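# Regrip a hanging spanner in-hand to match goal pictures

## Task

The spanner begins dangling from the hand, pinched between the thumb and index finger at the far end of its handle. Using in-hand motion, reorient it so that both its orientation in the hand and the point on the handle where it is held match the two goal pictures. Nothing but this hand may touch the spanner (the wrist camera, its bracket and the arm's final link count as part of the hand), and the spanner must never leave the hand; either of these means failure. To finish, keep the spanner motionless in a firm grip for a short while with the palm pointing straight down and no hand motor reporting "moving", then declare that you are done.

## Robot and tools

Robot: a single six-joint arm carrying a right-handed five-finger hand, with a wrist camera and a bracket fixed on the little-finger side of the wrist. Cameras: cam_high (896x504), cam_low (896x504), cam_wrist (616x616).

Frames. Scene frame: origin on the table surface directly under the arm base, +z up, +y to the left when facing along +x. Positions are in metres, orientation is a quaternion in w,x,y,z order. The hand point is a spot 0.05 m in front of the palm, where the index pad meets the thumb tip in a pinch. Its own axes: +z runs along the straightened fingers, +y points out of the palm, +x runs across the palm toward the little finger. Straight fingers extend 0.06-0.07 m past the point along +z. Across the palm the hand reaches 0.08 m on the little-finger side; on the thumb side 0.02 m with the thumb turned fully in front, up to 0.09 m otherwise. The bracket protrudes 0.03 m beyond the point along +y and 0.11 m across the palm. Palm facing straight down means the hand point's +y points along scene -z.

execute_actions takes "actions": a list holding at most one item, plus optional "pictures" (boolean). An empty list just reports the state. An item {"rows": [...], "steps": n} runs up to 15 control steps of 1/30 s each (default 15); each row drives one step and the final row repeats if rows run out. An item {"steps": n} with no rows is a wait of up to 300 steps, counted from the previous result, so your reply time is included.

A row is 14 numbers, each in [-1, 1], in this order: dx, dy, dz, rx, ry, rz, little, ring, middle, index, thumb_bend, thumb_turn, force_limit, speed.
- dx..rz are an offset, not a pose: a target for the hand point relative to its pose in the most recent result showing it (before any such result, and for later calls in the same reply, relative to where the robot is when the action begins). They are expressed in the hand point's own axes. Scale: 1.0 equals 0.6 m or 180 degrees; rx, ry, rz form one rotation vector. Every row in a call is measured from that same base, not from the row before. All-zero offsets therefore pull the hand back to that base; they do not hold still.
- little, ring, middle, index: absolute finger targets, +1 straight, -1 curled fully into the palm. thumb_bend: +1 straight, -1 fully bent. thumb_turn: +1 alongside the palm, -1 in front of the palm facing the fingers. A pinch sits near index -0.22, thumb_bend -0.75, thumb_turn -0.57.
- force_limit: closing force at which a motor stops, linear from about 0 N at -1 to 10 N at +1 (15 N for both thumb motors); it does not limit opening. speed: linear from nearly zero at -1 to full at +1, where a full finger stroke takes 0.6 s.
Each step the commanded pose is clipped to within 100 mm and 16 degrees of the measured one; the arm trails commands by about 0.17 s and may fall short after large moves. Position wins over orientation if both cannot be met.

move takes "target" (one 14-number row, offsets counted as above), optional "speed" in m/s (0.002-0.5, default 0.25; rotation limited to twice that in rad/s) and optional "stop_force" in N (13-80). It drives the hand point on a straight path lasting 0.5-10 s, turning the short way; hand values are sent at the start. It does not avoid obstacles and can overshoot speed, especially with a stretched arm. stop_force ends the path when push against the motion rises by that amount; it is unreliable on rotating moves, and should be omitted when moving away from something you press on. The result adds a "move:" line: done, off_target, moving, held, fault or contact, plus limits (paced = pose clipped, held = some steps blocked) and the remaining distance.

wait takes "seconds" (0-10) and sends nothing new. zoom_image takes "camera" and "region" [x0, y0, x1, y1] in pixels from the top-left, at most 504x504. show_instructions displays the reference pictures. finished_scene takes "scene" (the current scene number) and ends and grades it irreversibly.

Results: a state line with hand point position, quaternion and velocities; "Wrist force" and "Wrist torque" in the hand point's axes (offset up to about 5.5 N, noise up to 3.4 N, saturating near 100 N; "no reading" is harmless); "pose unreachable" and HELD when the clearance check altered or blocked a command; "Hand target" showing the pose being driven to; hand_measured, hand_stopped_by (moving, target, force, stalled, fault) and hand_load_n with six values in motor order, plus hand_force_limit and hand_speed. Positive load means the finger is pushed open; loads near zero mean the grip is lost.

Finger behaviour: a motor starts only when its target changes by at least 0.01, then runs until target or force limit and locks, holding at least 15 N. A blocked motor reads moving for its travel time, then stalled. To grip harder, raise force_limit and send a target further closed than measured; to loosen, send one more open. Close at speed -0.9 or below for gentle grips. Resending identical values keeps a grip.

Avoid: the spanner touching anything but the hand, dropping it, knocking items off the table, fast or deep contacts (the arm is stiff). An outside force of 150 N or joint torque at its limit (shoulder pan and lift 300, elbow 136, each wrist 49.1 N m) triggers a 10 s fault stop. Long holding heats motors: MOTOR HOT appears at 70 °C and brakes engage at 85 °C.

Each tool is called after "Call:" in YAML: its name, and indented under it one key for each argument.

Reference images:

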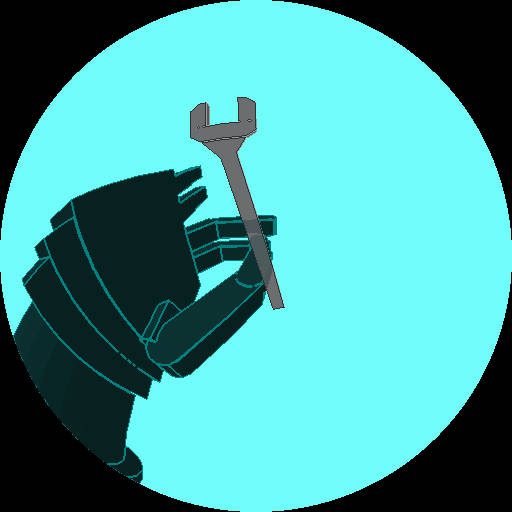

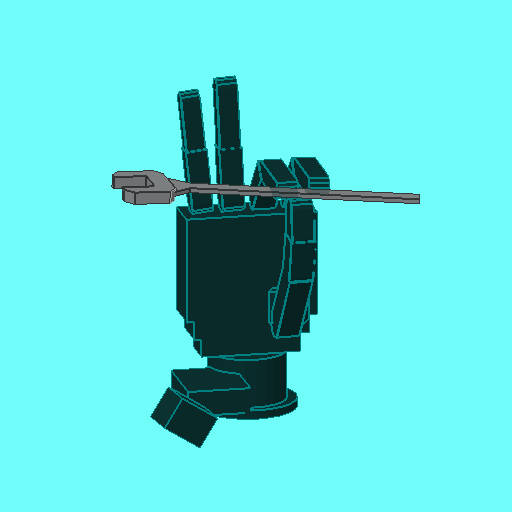

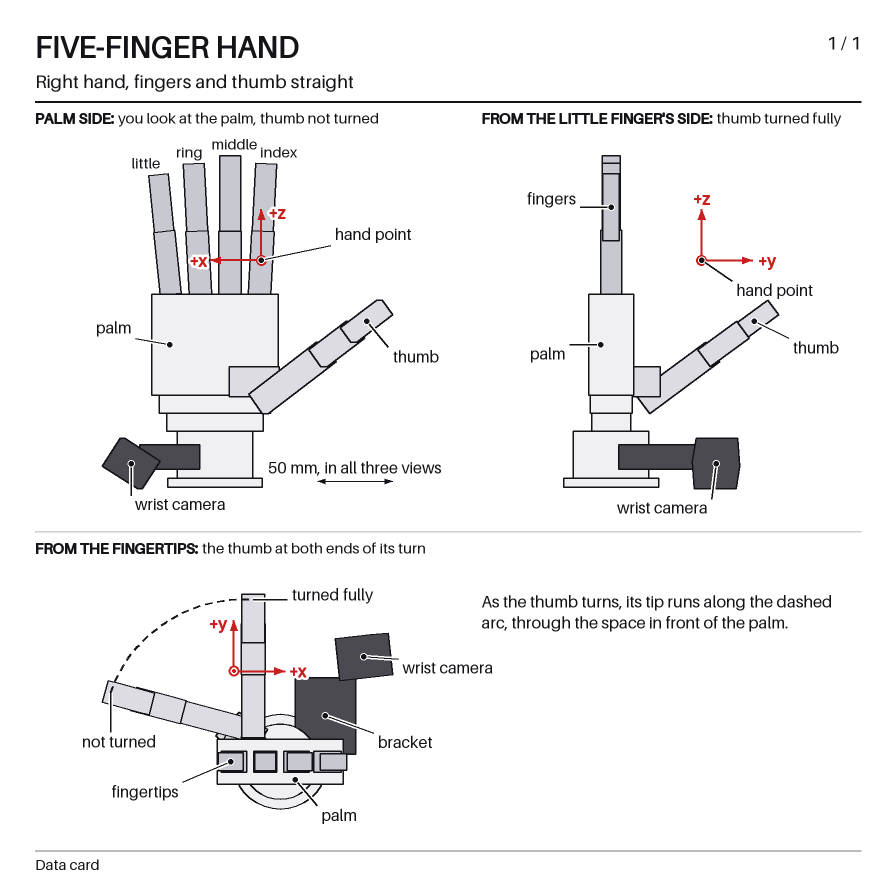

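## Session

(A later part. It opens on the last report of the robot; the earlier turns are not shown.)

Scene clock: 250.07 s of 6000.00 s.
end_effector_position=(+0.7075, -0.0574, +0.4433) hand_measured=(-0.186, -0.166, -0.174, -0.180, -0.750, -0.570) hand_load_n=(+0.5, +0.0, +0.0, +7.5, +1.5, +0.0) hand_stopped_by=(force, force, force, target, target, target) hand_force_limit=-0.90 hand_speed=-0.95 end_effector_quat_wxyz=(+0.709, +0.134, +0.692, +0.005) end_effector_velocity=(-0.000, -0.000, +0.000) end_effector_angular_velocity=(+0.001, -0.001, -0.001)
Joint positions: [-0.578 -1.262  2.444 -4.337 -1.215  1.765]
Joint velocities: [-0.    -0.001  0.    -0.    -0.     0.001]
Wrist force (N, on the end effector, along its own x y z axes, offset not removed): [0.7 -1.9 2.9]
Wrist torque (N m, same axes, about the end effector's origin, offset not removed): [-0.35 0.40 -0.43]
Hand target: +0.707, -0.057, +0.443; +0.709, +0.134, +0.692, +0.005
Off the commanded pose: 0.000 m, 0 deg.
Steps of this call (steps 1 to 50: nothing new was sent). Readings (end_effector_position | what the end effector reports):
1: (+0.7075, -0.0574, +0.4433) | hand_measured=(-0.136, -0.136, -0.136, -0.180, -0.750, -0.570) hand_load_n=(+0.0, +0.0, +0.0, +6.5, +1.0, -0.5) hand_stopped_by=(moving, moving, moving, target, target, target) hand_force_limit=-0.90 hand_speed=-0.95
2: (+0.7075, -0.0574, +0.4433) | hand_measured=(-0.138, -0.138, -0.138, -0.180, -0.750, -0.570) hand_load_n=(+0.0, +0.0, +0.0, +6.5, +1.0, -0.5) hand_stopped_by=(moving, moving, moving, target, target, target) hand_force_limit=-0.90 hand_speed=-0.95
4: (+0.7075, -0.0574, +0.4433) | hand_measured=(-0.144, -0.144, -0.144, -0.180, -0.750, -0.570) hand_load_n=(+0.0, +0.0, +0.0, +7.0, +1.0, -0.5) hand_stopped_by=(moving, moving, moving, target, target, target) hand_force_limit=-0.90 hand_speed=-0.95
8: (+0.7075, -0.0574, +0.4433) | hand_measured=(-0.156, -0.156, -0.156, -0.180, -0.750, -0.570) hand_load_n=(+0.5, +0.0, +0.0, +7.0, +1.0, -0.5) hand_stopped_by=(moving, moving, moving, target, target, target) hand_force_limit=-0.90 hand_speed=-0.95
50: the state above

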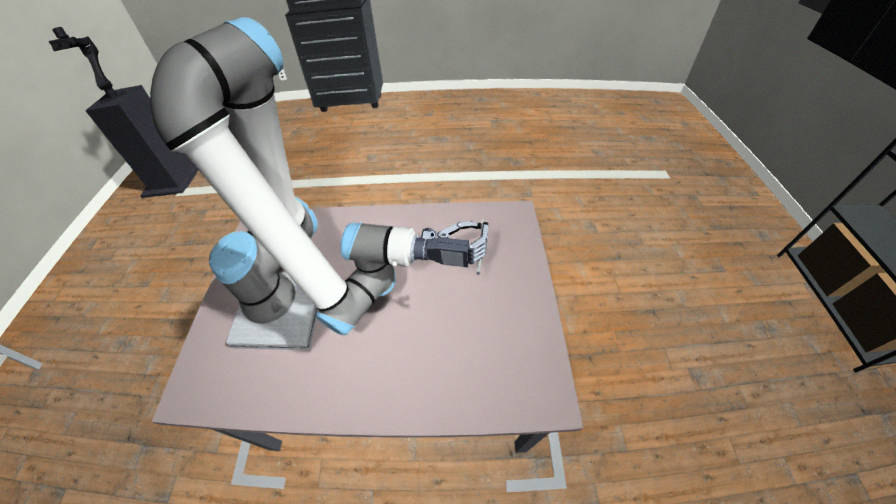

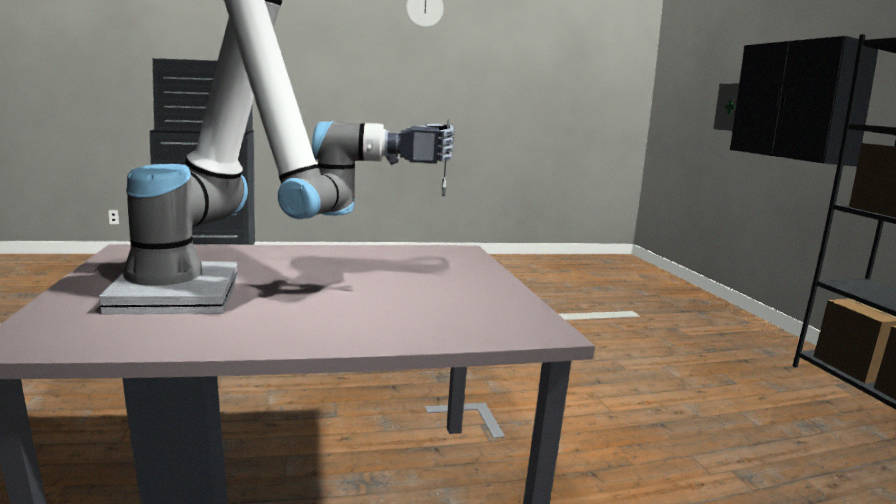

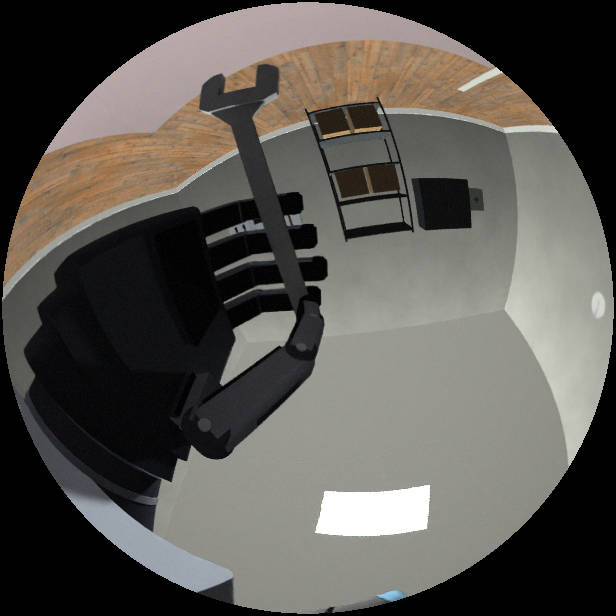

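Call:
move:
  target: [0,0,-0.08,0.052,0.2445,0,-0.14,-0.25,-0.25,-0.18,-0.75,-0.57,-0.9,-0.9]
  speed: 0.12

Scene clock: 306.27 s of 6000.00 s.
end_effector_position=(+0.6607, -0.0488, +0.4429) hand_measured=(-0.140, -0.166, -0.174, -0.180, -0.750, -0.570) hand_load_n=(+0.0, +1.0, +2.0, +6.5, +1.0, -0.5) hand_stopped_by=(target, force, force, target, target, target) hand_force_limit=-0.90 hand_speed=-0.90 end_effector_quat_wxyz=(+0.386, +0.179, +0.905, +0.000) end_effector_velocity=(-0.000, +0.000, -0.000) end_effector_angular_velocity=(+0.002, +0.008, +0.000)
Joint positions: [-0.57  -1.863  2.404 -2.884 -1.337  1.52 ]
Joint velocities: [ 0.001 -0.002 -0.004  0.013 -0.002 -0.001]
Wrist force (N, on the end effector, along its own x y z axes, offset not removed): [1.0 -3.8 2.0]
Wrist torque (N m, same axes, about the end effector's origin, offset not removed): [-0.37 0.50 -0.38]
Hand target: +0.661, -0.049, +0.443; +0.386, +0.179, +0.905, +0.000
Off the commanded pose: 0.000 m, 0 deg.
After step 90, 49.57 s passed at rest.
move: done

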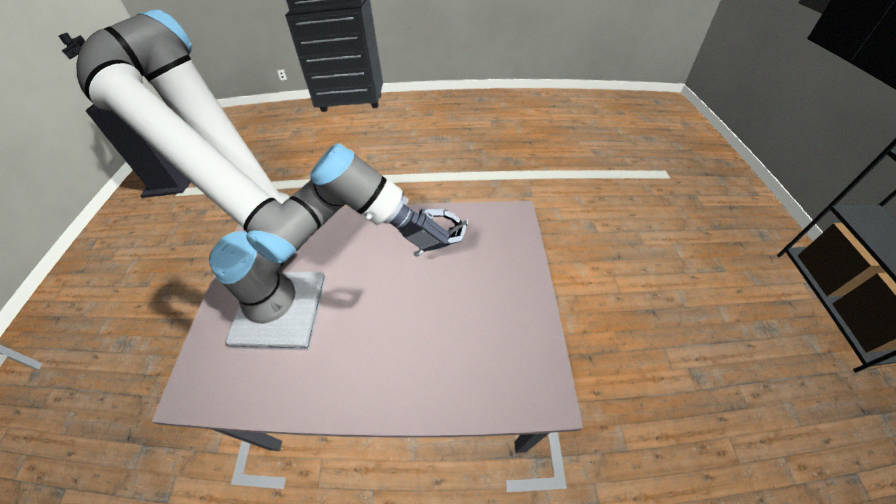

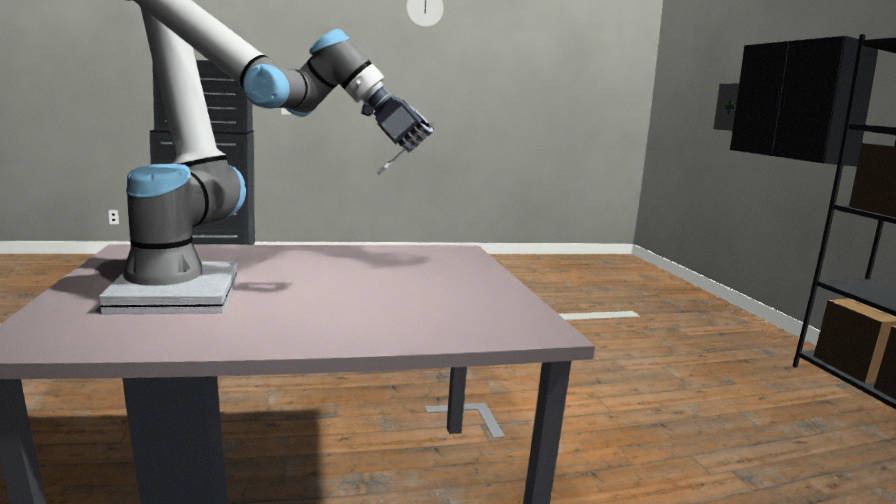

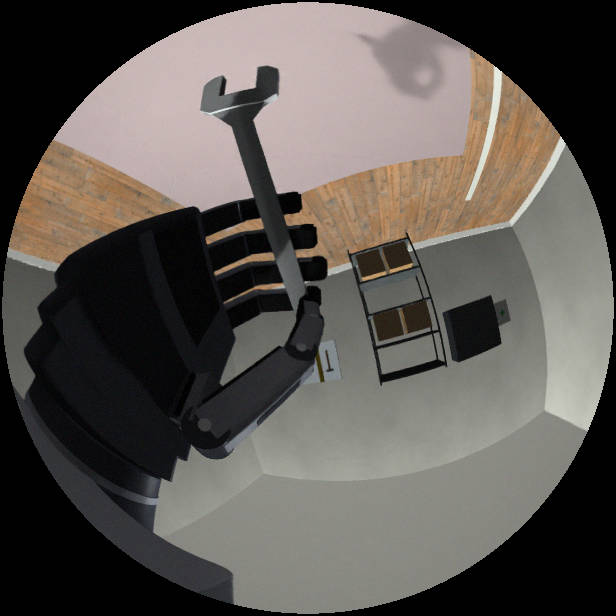

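Call:
move:
  target: [0.115,-0.0245,0.118,0.052,0.2445,0,-0.14,-0.25,-0.25,-0.18,-0.75,-0.57,-0.9,-0.9]
  speed: 0.12

Scene clock: 316.30 s of 6000.00 s.
end_effector_position=(+0.6616, -0.0501, +0.3428) hand_measured=(-0.140, -0.166, -0.174, -0.180, -0.750, -0.570) hand_load_n=(+0.0, +1.5, +2.0, +6.5, +1.0, -0.5) hand_stopped_by=(target, force, force, target, target, target) hand_force_limit=-0.90 hand_speed=-0.90 end_effector_quat_wxyz=(+0.004, +0.196, +0.981, -0.005) end_effector_velocity=(+0.000, -0.001, -0.001) end_effector_angular_velocity=(+0.001, +0.007, -0.000)
Joint positions: [-0.466 -1.666  2.072 -1.995 -1.586  1.537]
Joint velocities: [-0.     0.004 -0.003  0.006 -0.002  0.   ]
Wrist force (N, on the end effector, along its own x y z axes, offset not removed): [-2.3 1.6 2.4]
Wrist torque (N m, same axes, about the end effector's origin, offset not removed): [0.34 0.75 -0.13]
Hand target: +0.662, -0.050, +0.343; +0.004, +0.196, +0.981, -0.005
Off the commanded pose: 0.000 m, 0 deg.
After step 90, 3.40 s passed at rest.
move: done

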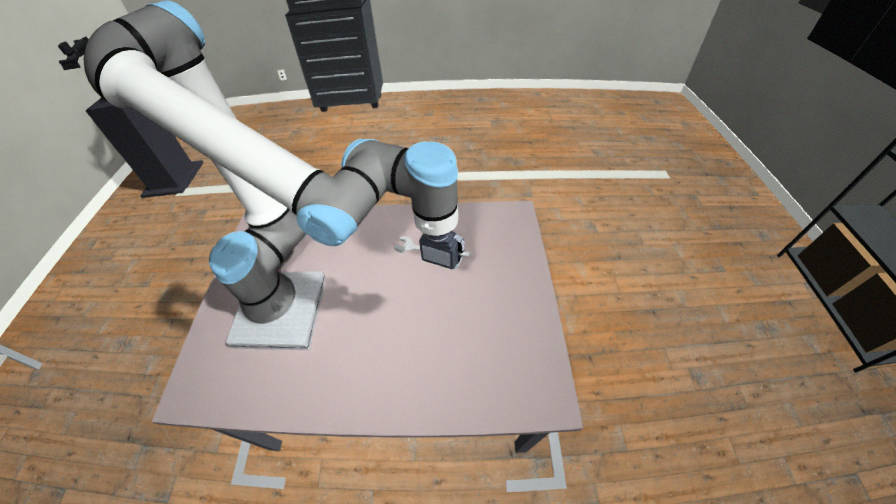

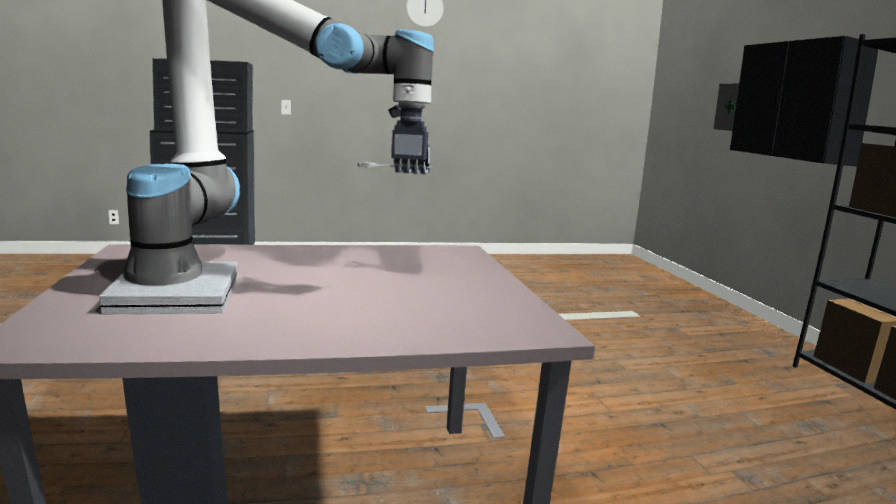

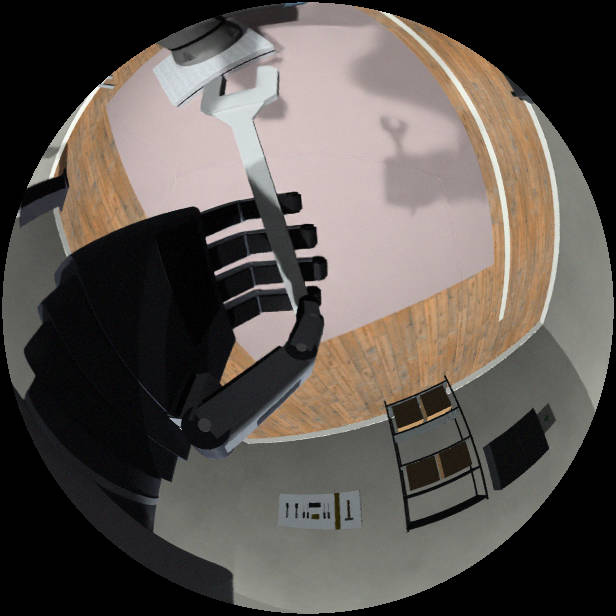

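Call:
move:
  target: [0.152,-0.048,0,0,0,-0.5,-0.14,-0.25,-0.25,-0.18,-0.75,-0.57,-0.9,-0.9]
  speed: 0.25

Call:
move:
  target: [0.152,-0.048,0,0,0,-0.5,-0.14,-0.25,-0.25,-0.18,-0.75,-0.57,-0.9,-0.9]
  speed: 0.25

Scene clock: 338.47 s of 6000.00 s.
end_effector_position=(+0.5663, -0.0416, +0.3422) hand_measured=(-0.140, -0.166, -0.174, -0.180, -0.750, -0.570) hand_load_n=(+0.0, +1.5, +2.0, +6.5, +1.0, -0.5) hand_stopped_by=(target, force, force, target, target, target) hand_force_limit=-0.90 hand_speed=-0.90 end_effector_quat_wxyz=(-0.001, -0.554, +0.832, -0.006) end_effector_velocity=(-0.000, -0.001, -0.000) end_effector_angular_velocity=(+0.001, +0.001, +0.005)
Joint positions: [-0.465 -1.666  2.072 -1.995 -1.586 -0.032]
Joint velocities: [-0.001  0.     0.     0.     0.001 -0.006]
Wrist force (N, on the end effector, along its own x y z axes, offset not removed): [-0.1 2.3 3.4]
Wrist torque (N m, same axes, about the end effector's origin, offset not removed): [0.46 0.28 0.12]
Hand target: +0.566, -0.042, +0.342; -0.000, -0.555, +0.832, -0.006
Off the commanded pose: 0.000 m, 0 deg.
After step 90, 15.57 s passed at rest.
move: done

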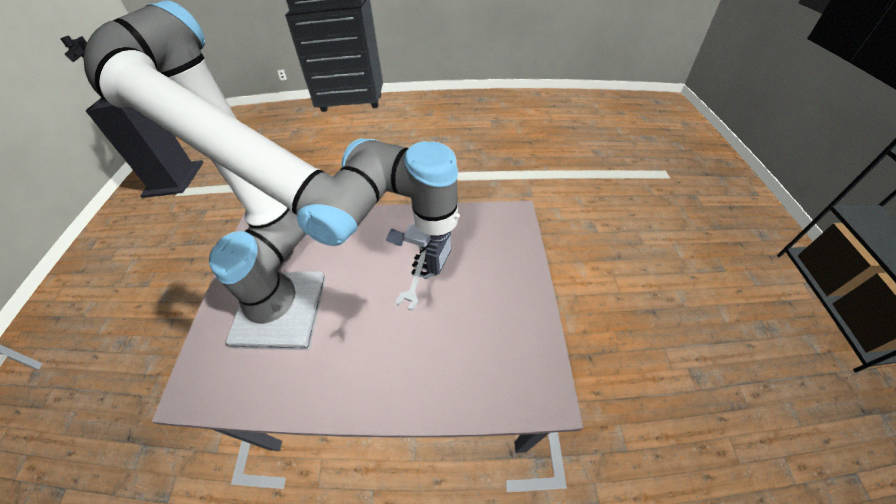

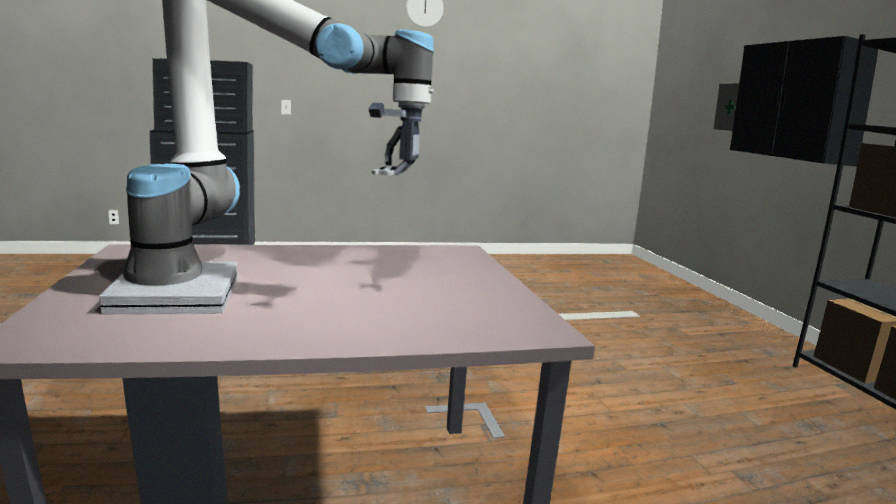

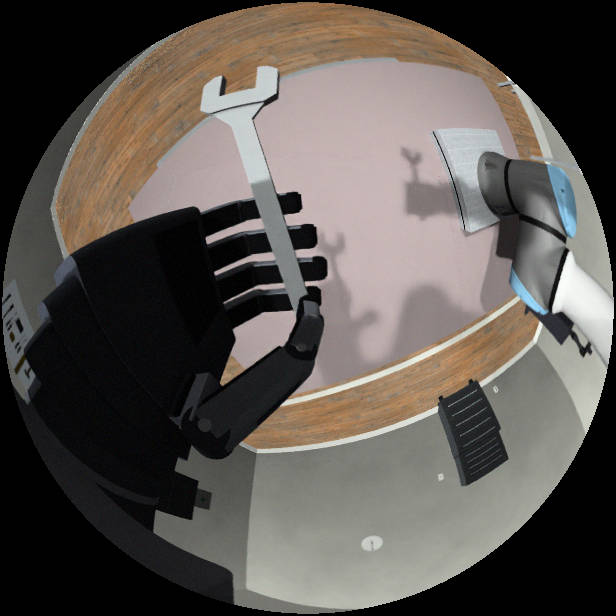

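Scene clock: 342.07 s of 6000.00 s.
end_effector_position=(+0.5578, -0.1368, +0.3432) hand_measured=(-0.140, -0.166, -0.174, -0.180, -0.750, -0.570) hand_load_n=(+0.0, +1.5, +2.0, +6.5, +1.0, -0.5) hand_stopped_by=(target, force, force, target, target, target) hand_force_limit=-0.90 hand_speed=-0.90 end_effector_quat_wxyz=(+0.005, +0.980, -0.197, +0.004) end_effector_velocity=(-0.000, -0.001, +0.000) end_effector_angular_velocity=(+0.000, -0.000, +0.009)
Joint positions: [-0.465 -1.667  2.073 -1.995 -1.586 -1.603]
Joint velocities: [-0.001 -0.001  0.001  0.     0.    -0.01 ]
Wrist force (N, on the end effector, along its own x y z axes, offset not removed): [0.4 -1.2 1.6]
Wrist torque (N m, same axes, about the end effector's origin, offset not removed): [0.15 0.16 -0.08]
Hand target: +0.558, -0.137, +0.343; +0.005, +0.981, -0.196, +0.004
Off the commanded pose: 0.000 m, 0 deg.
move: done

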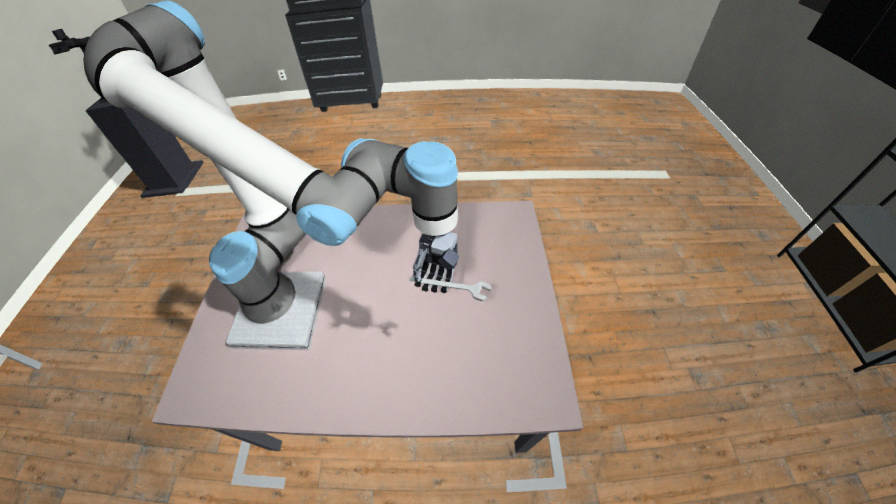

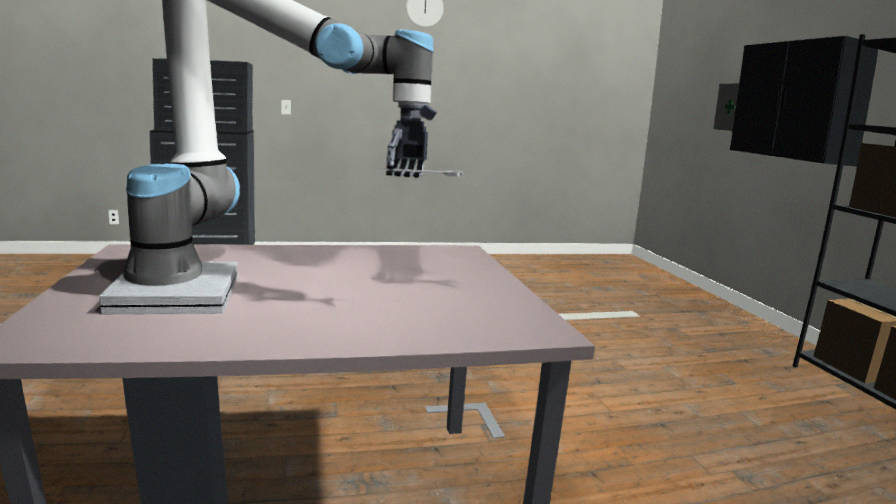

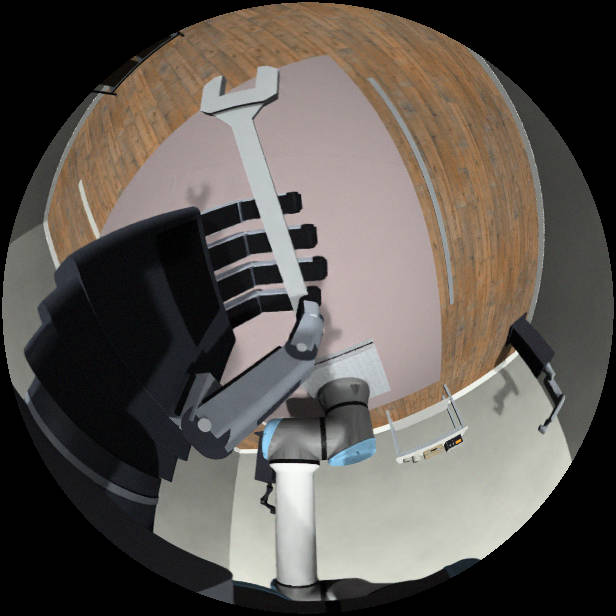

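Call:
zoom_image:
  camera: "cam_high"
  region: [390, 230, 510, 320]

Call:
zoom_image:
  camera: "cam_low"
  region: [370, 100, 480, 200]

Region (390, 230, 510, 320) of cam_high's 896x504 image, scaled by 4.200, with more detail than that image has; it fills the top 378 rows of this view, and the rest is white.

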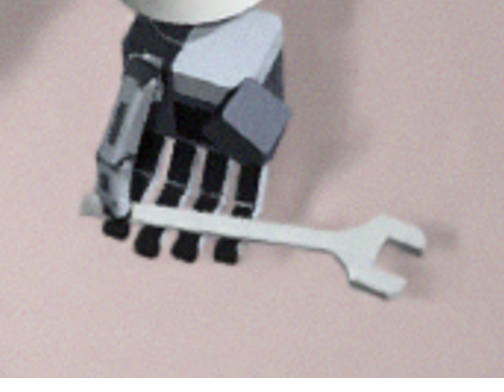

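Region (370, 100, 480, 200) of cam_low's 896x504 image, scaled by 4.582, with more detail than that image has; it fills the top 458 rows of this view, and the rest is white.

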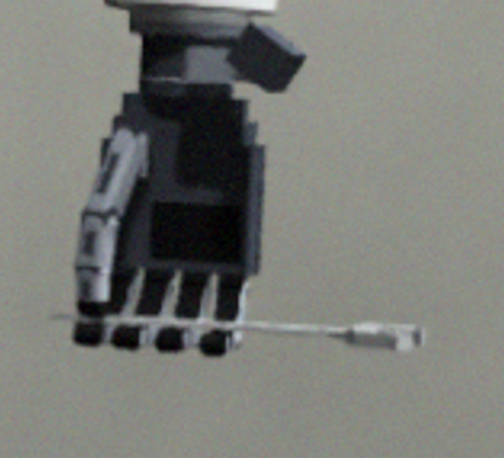

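Call:
move:
  target: [0.196,-0.042,-0.083,0.0578,0.2717,0,-0.14,-0.25,-0.25,-0.18,-0.75,-0.57,-0.9,-0.9]
  speed: 0.15

Scene clock: 403.67 s of 6000.00 s.
end_effector_position=(+0.6755, -0.1582, +0.3940) hand_measured=(-0.140, -0.166, -0.174, -0.180, -0.750, -0.570) hand_load_n=(+0.0, +1.0, +2.0, +6.5, +1.0, +0.0) hand_stopped_by=(target, force, force, target, target, target) hand_force_limit=-0.90 hand_speed=-0.90 end_effector_quat_wxyz=(-0.001, +0.888, -0.175, +0.426) end_effector_velocity=(+0.001, -0.001, +0.000) end_effector_angular_velocity=(-0.001, -0.009, -0.002)
Joint positions: [-0.515 -1.676  2.288 -3.051 -1.359 -1.563]
Joint velocities: [-0.001  0.003  0.001 -0.013  0.002  0.003]
Wrist force (N, on the end effector, along its own x y z axes, offset not removed): [-0.2 -2.2 1.7]
Wrist torque (N m, same axes, about the end effector's origin, offset not removed): [-0.19 0.29 -0.06]
Hand target: +0.676, -0.158, +0.394; -0.001, +0.887, -0.175, +0.426
Off the commanded pose: 0.000 m, 0 deg.
After step 90, 55.30 s passed at rest.
move: done

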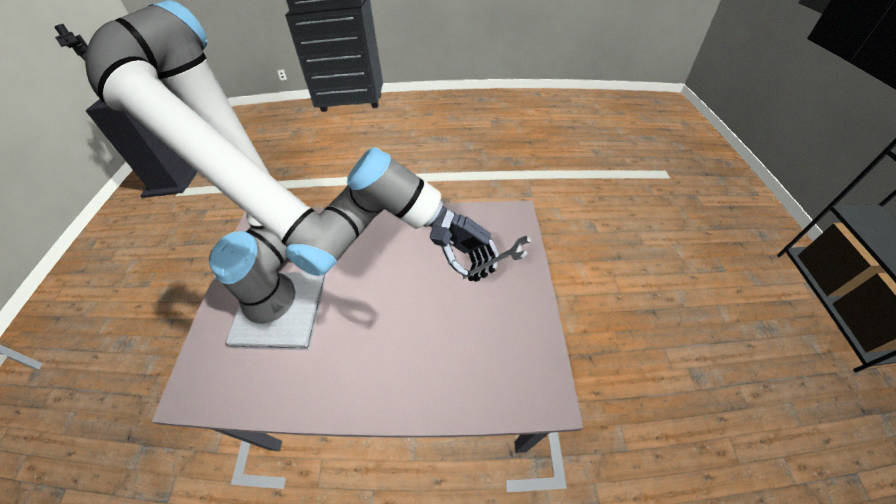

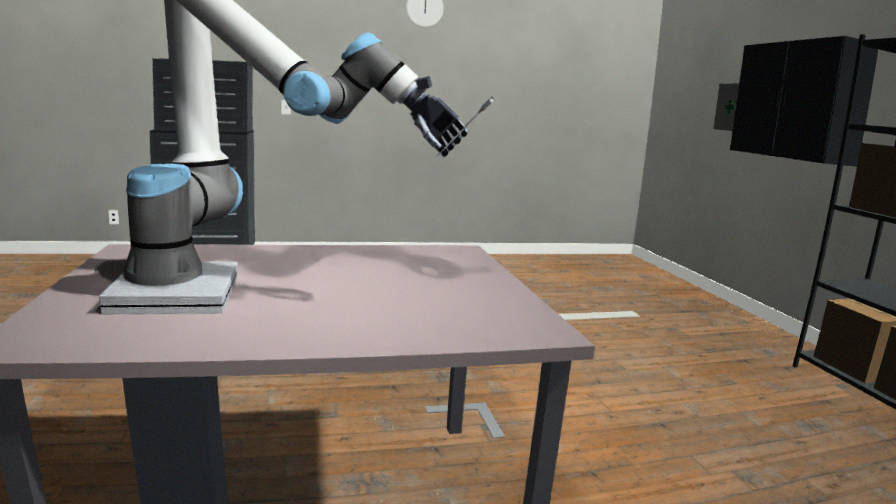

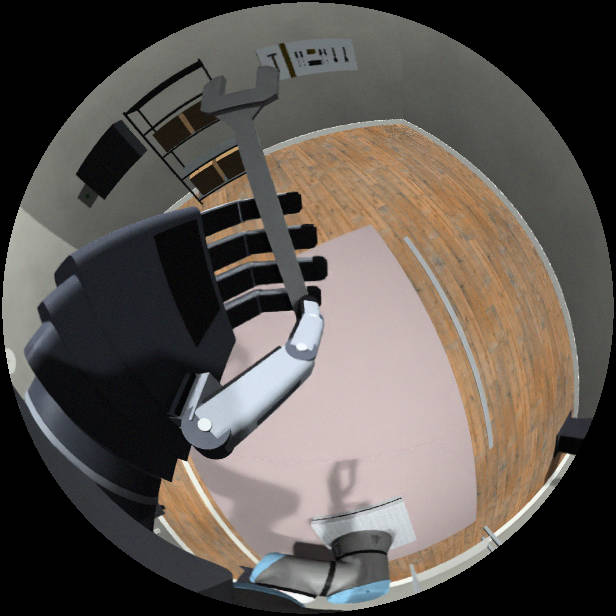

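Call:
execute_actions:
  actions:
    - {"rows": [[0,0,0,0,0,0,-0.14,-0.14,-0.15,-0.18,-0.75,-0.57,0.6,-0.9]], "steps": 15}
  pictures: false

Scene clock: 409.90 s of 6000.00 s.
end_effector_position=(+0.6755, -0.1581, +0.3939) hand_measured=(-0.140, -0.140, -0.150, -0.180, -0.750, -0.570) hand_load_n=(+0.5, +0.0, +0.0, +6.5, +1.0, -0.5) hand_stopped_by=(target, target, target, target, target, target) hand_force_limit=0.60 hand_speed=-0.90 end_effector_quat_wxyz=(-0.001, +0.888, -0.175, +0.426) end_effector_velocity=(-0.000, -0.000, +0.000) end_effector_angular_velocity=(+0.000, -0.000, -0.000)
Joint positions: [-0.515 -1.676  2.288 -3.051 -1.358 -1.563]
Joint velocities: [-0. -0.  0. -0.  0.  0.]
Wrist force (N, on the end effector, along its own x y z axes, offset not removed): [-2.5 -2.3 1.8]
Wrist torque (N m, same axes, about the end effector's origin, offset not removed): [-0.23 0.52 -0.10]
Hand target: +0.676, -0.158, +0.394; -0.001, +0.888, -0.175, +0.426
Off the commanded pose: 0.000 m, 0 deg.
Steps of this call (steps 1 to 90: nothing new was sent; then 2.73 s passed at rest; steps 91 to 105: all 15 steps of this action). Readings (end_effector_position | what the end effector reports):
91: (+0.6756, -0.1582, +0.3941) | hand_measured=(-0.140, -0.166, -0.174, -0.180, -0.750, -0.570) hand_load_n=(+0.0, +1.0, +2.0, +6.5, +1.0, +0.0) hand_stopped_by=(target, moving, moving, target, target, target) hand_force_limit=0.60 hand_speed=-0.90
92: (+0.6756, -0.1582, +0.3941) | hand_measured=(-0.140, -0.166, -0.174, -0.180, -0.750, -0.570) hand_load_n=(+0.0, +1.0, +2.0, +6.5, +1.0, +0.0) hand_stopped_by=(target, moving, moving, target, target, target) hand_force_limit=0.60 hand_speed=-0.90
94: (+0.6756, -0.1582, +0.3940) | hand_measured=(-0.140, -0.162, -0.170, -0.180, -0.750, -0.570) hand_load_n=(+0.0, +1.5, +0.5, +6.5, +1.0, -0.5) hand_stopped_by=(target, moving, moving, target, target, target) hand_force_limit=0.60 hand_speed=-0.90
98: (+0.6755, -0.1581, +0.3939) | hand_measured=(-0.140, -0.140, -0.150, -0.180, -0.750, -0.570) hand_load_n=(+0.5, +0.0, +0.0, +6.5, +1.0, -0.5) hand_stopped_by=(target, moving, moving, target, target, target) hand_force_limit=0.60 hand_speed=-0.90
105: the state above

Call:
execute_actions:
  actions:
    - {"rows": [[0,0,0,0,0,0,-0.14,-0.14,-0.15,-0.168,-0.75,-0.57,0.6,-0.8],[0,0,0,0,0,0,-0.14,-0.14,-0.15,-0.168,-0.75,-0.57,0.6,-0.8],[0,0,0,0,0,0,-0.14,-0.14,-0.15,-0.168,-0.75,-0.57,0.6,-0.8],[0,0,0,0,0,0,-0.14,-0.14,-0.15,-0.168,-0.75,-0.57,0.6,-0.8],[0,0,0,0,0,0,-0.14,-0.14,-0.15,-0.168,-0.75,-0.57,0.6,-0.8],[0,0,0,0,0,0,-0.14,-0.14,-0.15,-0.168,-0.75,-0.57,0.6,-0.8],[0,0,0,0,0,0,-0.14,-0.14,-0.15,-0.168,-0.75,-0.57,0.6,-0.8],[0,0,0,0,0,0,-0.14,-0.14,-0.15,-0.18,-0.75,-0.57,0.6,-0.8]], "steps": 15}

Scene clock: 432.13 s of 6000.00 s.
end_effector_position=(+0.6755, -0.1582, +0.3940) hand_measured=(-0.140, -0.140, -0.150, -0.178, -0.750, -0.570) hand_load_n=(+0.5, +0.0, +0.0, +6.0, +1.0, -0.5) hand_stopped_by=(target, target, target, target, target, target) hand_force_limit=0.60 hand_speed=-0.80 end_effector_quat_wxyz=(-0.001, +0.888, -0.175, +0.426) end_effector_velocity=(+0.000, -0.000, -0.001) end_effector_angular_velocity=(-0.000, +0.001, +0.001)
Joint positions: [-0.515 -1.676  2.288 -3.051 -1.359 -1.563]
Joint velocities: [-0.     0.001 -0.     0.     0.    -0.001]
Wrist force (N, on the end effector, along its own x y z axes, offset not removed): [-3.0 2.5 3.6]
Wrist torque (N m, same axes, about the end effector's origin, offset not removed): [0.36 0.68 0.04]
Hand target: +0.675, -0.158, +0.394; -0.001, +0.888, -0.175, +0.426
Off the commanded pose: 0.000 m, 0 deg.
Steps of this call (steps 1 to 90: nothing new was sent; then 18.73 s passed at rest; steps 91 to 105: all 15 steps of this action). Readings (end_effector_position | what the end effector reports):
91: (+0.6755, -0.1582, +0.3940) | hand_measured=(-0.140, -0.140, -0.150, -0.180, -0.750, -0.570) hand_load_n=(+0.5, +0.0, +0.0, +6.5, +1.0, -0.5) hand_stopped_by=(target, target, target, moving, target, target) hand_force_limit=0.60 hand_speed=-0.80
92: (+0.6755, -0.1582, +0.3940) | hand_measured=(-0.140, -0.140, -0.150, -0.180, -0.750, -0.570) hand_load_n=(+0.5, +0.0, +0.0, +6.5, +1.0, -0.5) hand_stopped_by=(target, target, target, moving, target, target) hand_force_limit=0.60 hand_speed=-0.80
94: (+0.6755, -0.1582, +0.3940) | hand_measured=(-0.140, -0.140, -0.150, -0.170, -0.750, -0.570) hand_load_n=(+0.5, +0.0, +0.0, +3.0, +1.0, +0.0) hand_stopped_by=(target, target, target, moving, target, target) hand_force_limit=0.60 hand_speed=-0.80
98: (+0.6755, -0.1582, +0.3940) | hand_measured=(-0.140, -0.140, -0.150, -0.168, -0.750, -0.570) hand_load_n=(+0.5, +0.0, +0.0, +2.0, +1.0, +0.0) hand_stopped_by=(target, target, target, moving, target, target) hand_force_limit=0.60 hand_speed=-0.80
105: the state above

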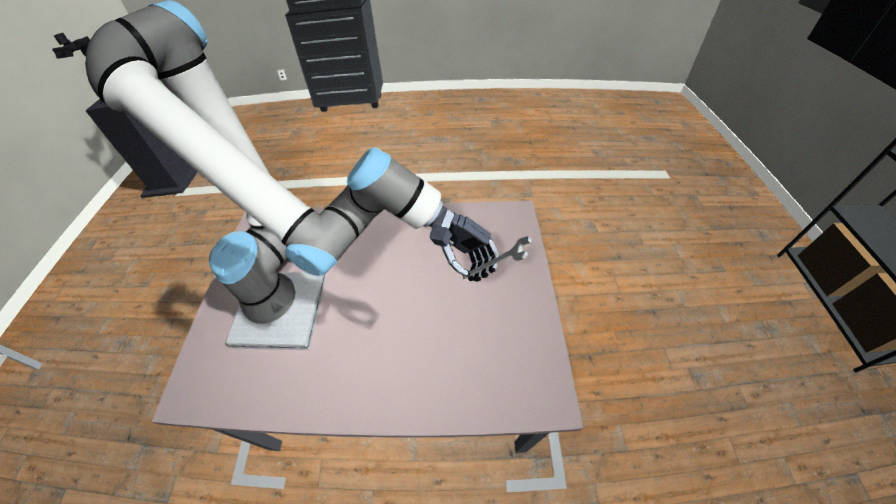

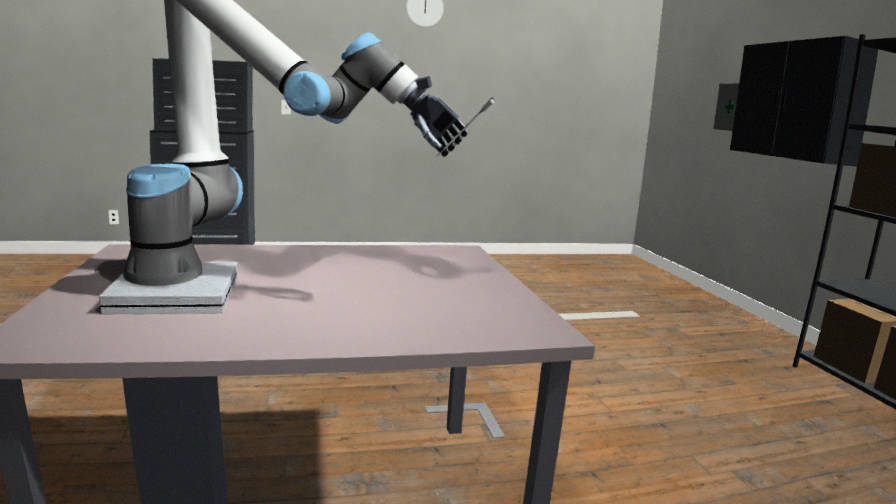

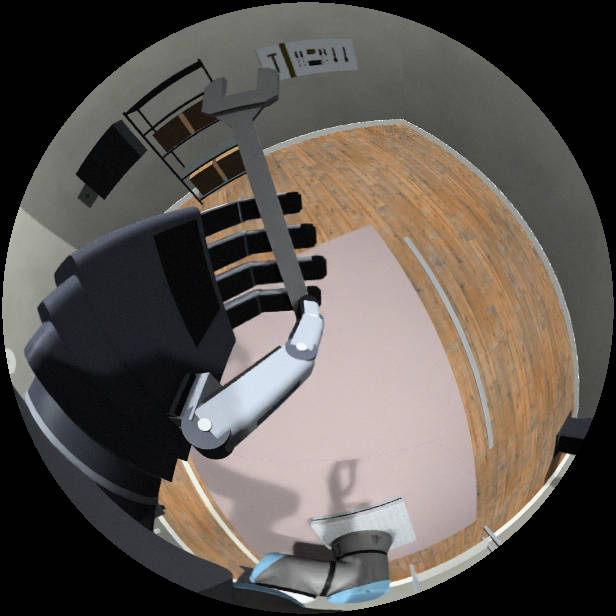

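Call:
execute_actions:
  actions:
    - {"rows": [[0,0,0,0,0,0,-0.14,-0.14,-0.15,-0.155,-0.75,-0.57,0.6,-0.8],[0,0,0,0,0,0,-0.14,-0.14,-0.15,-0.155,-0.75,-0.57,0.6,-0.8],[0,0,0,0,0,0,-0.14,-0.14,-0.15,-0.155,-0.75,-0.57,0.6,-0.8],[0,0,0,0,0,0,-0.14,-0.14,-0.15,-0.155,-0.75,-0.57,0.6,-0.8],[0,0,0,0,0,0,-0.14,-0.14,-0.15,-0.18,-0.75,-0.57,0.6,-0.8]], "steps": 15}

Scene clock: 448.50 s of 6000.00 s.
end_effector_position=(+0.6755, -0.1581, +0.3939) hand_measured=(-0.140, -0.140, -0.150, -0.178, -0.750, -0.570) hand_load_n=(+0.5, +0.0, +0.0, +6.0, +0.5, +0.0) hand_stopped_by=(target, target, target, target, target, target) hand_force_limit=0.60 hand_speed=-0.80 end_effector_quat_wxyz=(-0.001, +0.888, -0.175, +0.426) end_effector_velocity=(-0.001, -0.002, +0.000) end_effector_angular_velocity=(-0.001, -0.000, -0.002)
Joint positions: [-0.515 -1.676  2.288 -3.051 -1.358 -1.563]
Joint velocities: [-0.002 -0.001  0.     0.    -0.    -0.001]
Wrist force (N, on the end effector, along its own x y z axes, offset not removed): [-3.5 -0.2 3.3]
Wrist torque (N m, same axes, about the end effector's origin, offset not removed): [0.11 0.64 -0.28]
Hand target: +0.676, -0.158, +0.394; -0.001, +0.888, -0.175, +0.426
Off the commanded pose: 0.000 m, 0 deg.
Steps of this call (steps 1 to 90: nothing new was sent; then 12.87 s passed at rest; steps 91 to 105: all 15 steps of this action). Readings (end_effector_position | what the end effector reports):
91: (+0.6755, -0.1581, +0.3939) | hand_measured=(-0.140, -0.140, -0.150, -0.178, -0.750, -0.570) hand_load_n=(+0.5, +0.0, +0.0, +6.0, +1.0, -0.5) hand_stopped_by=(target, target, target, moving, target, target) hand_force_limit=0.60 hand_speed=-0.80
92: (+0.6755, -0.1581, +0.3939) | hand_measured=(-0.140, -0.140, -0.150, -0.178, -0.750, -0.570) hand_load_n=(+0.5, +0.0, +0.0, +6.0, +1.0, -0.5) hand_stopped_by=(target, target, target, moving, target, target) hand_force_limit=0.60 hand_speed=-0.80
94: (+0.6755, -0.1581, +0.3939) | hand_measured=(-0.140, -0.140, -0.150, -0.168, -0.750, -0.570) hand_load_n=(+0.5, +0.0, +0.0, +2.0, +0.5, +0.0) hand_stopped_by=(target, target, target, moving, target, target) hand_force_limit=0.60 hand_speed=-0.80
98: (+0.6755, -0.1581, +0.3939) | hand_measured=(-0.140, -0.140, -0.150, -0.178, -0.750, -0.570) hand_load_n=(+0.5, +0.0, +0.0, +6.0, +0.5, +0.0) hand_stopped_by=(target, target, target, moving, target, target) hand_force_limit=0.60 hand_speed=-0.80
105: the state above

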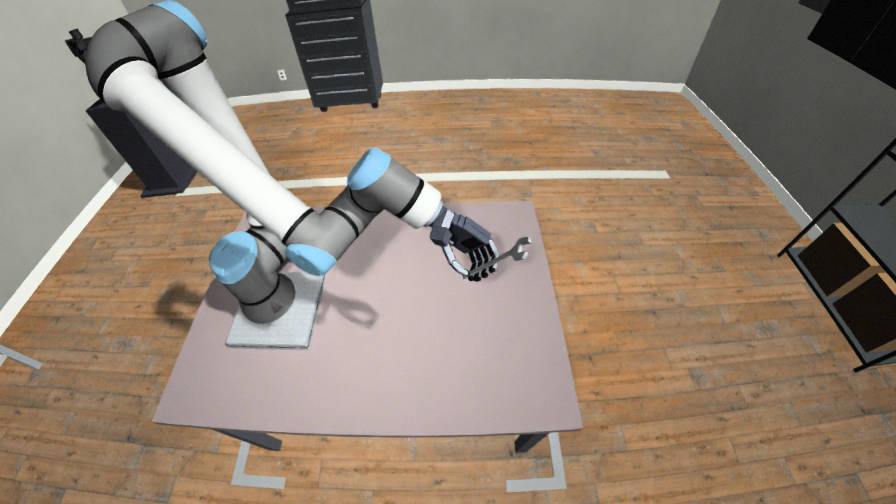

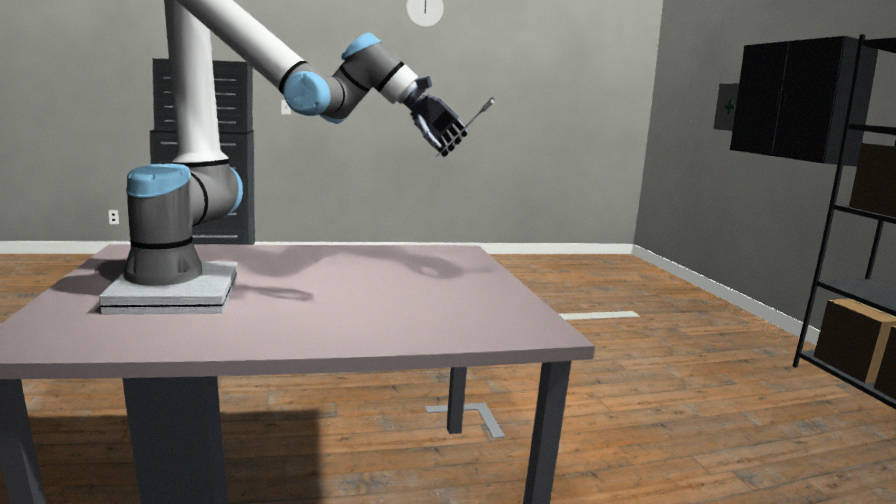

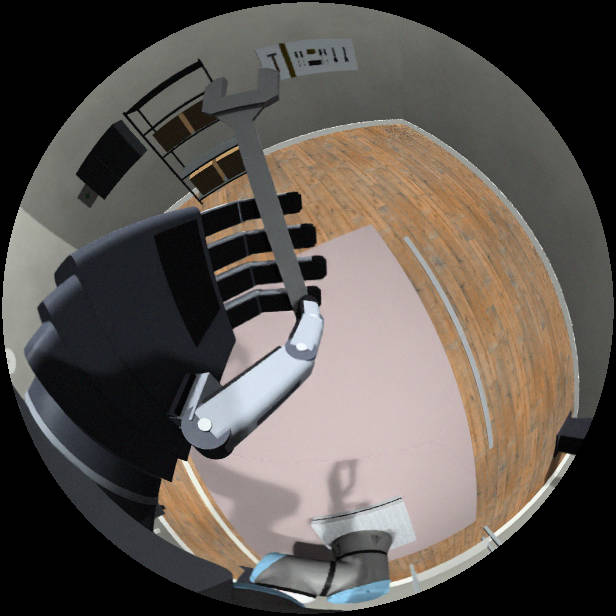

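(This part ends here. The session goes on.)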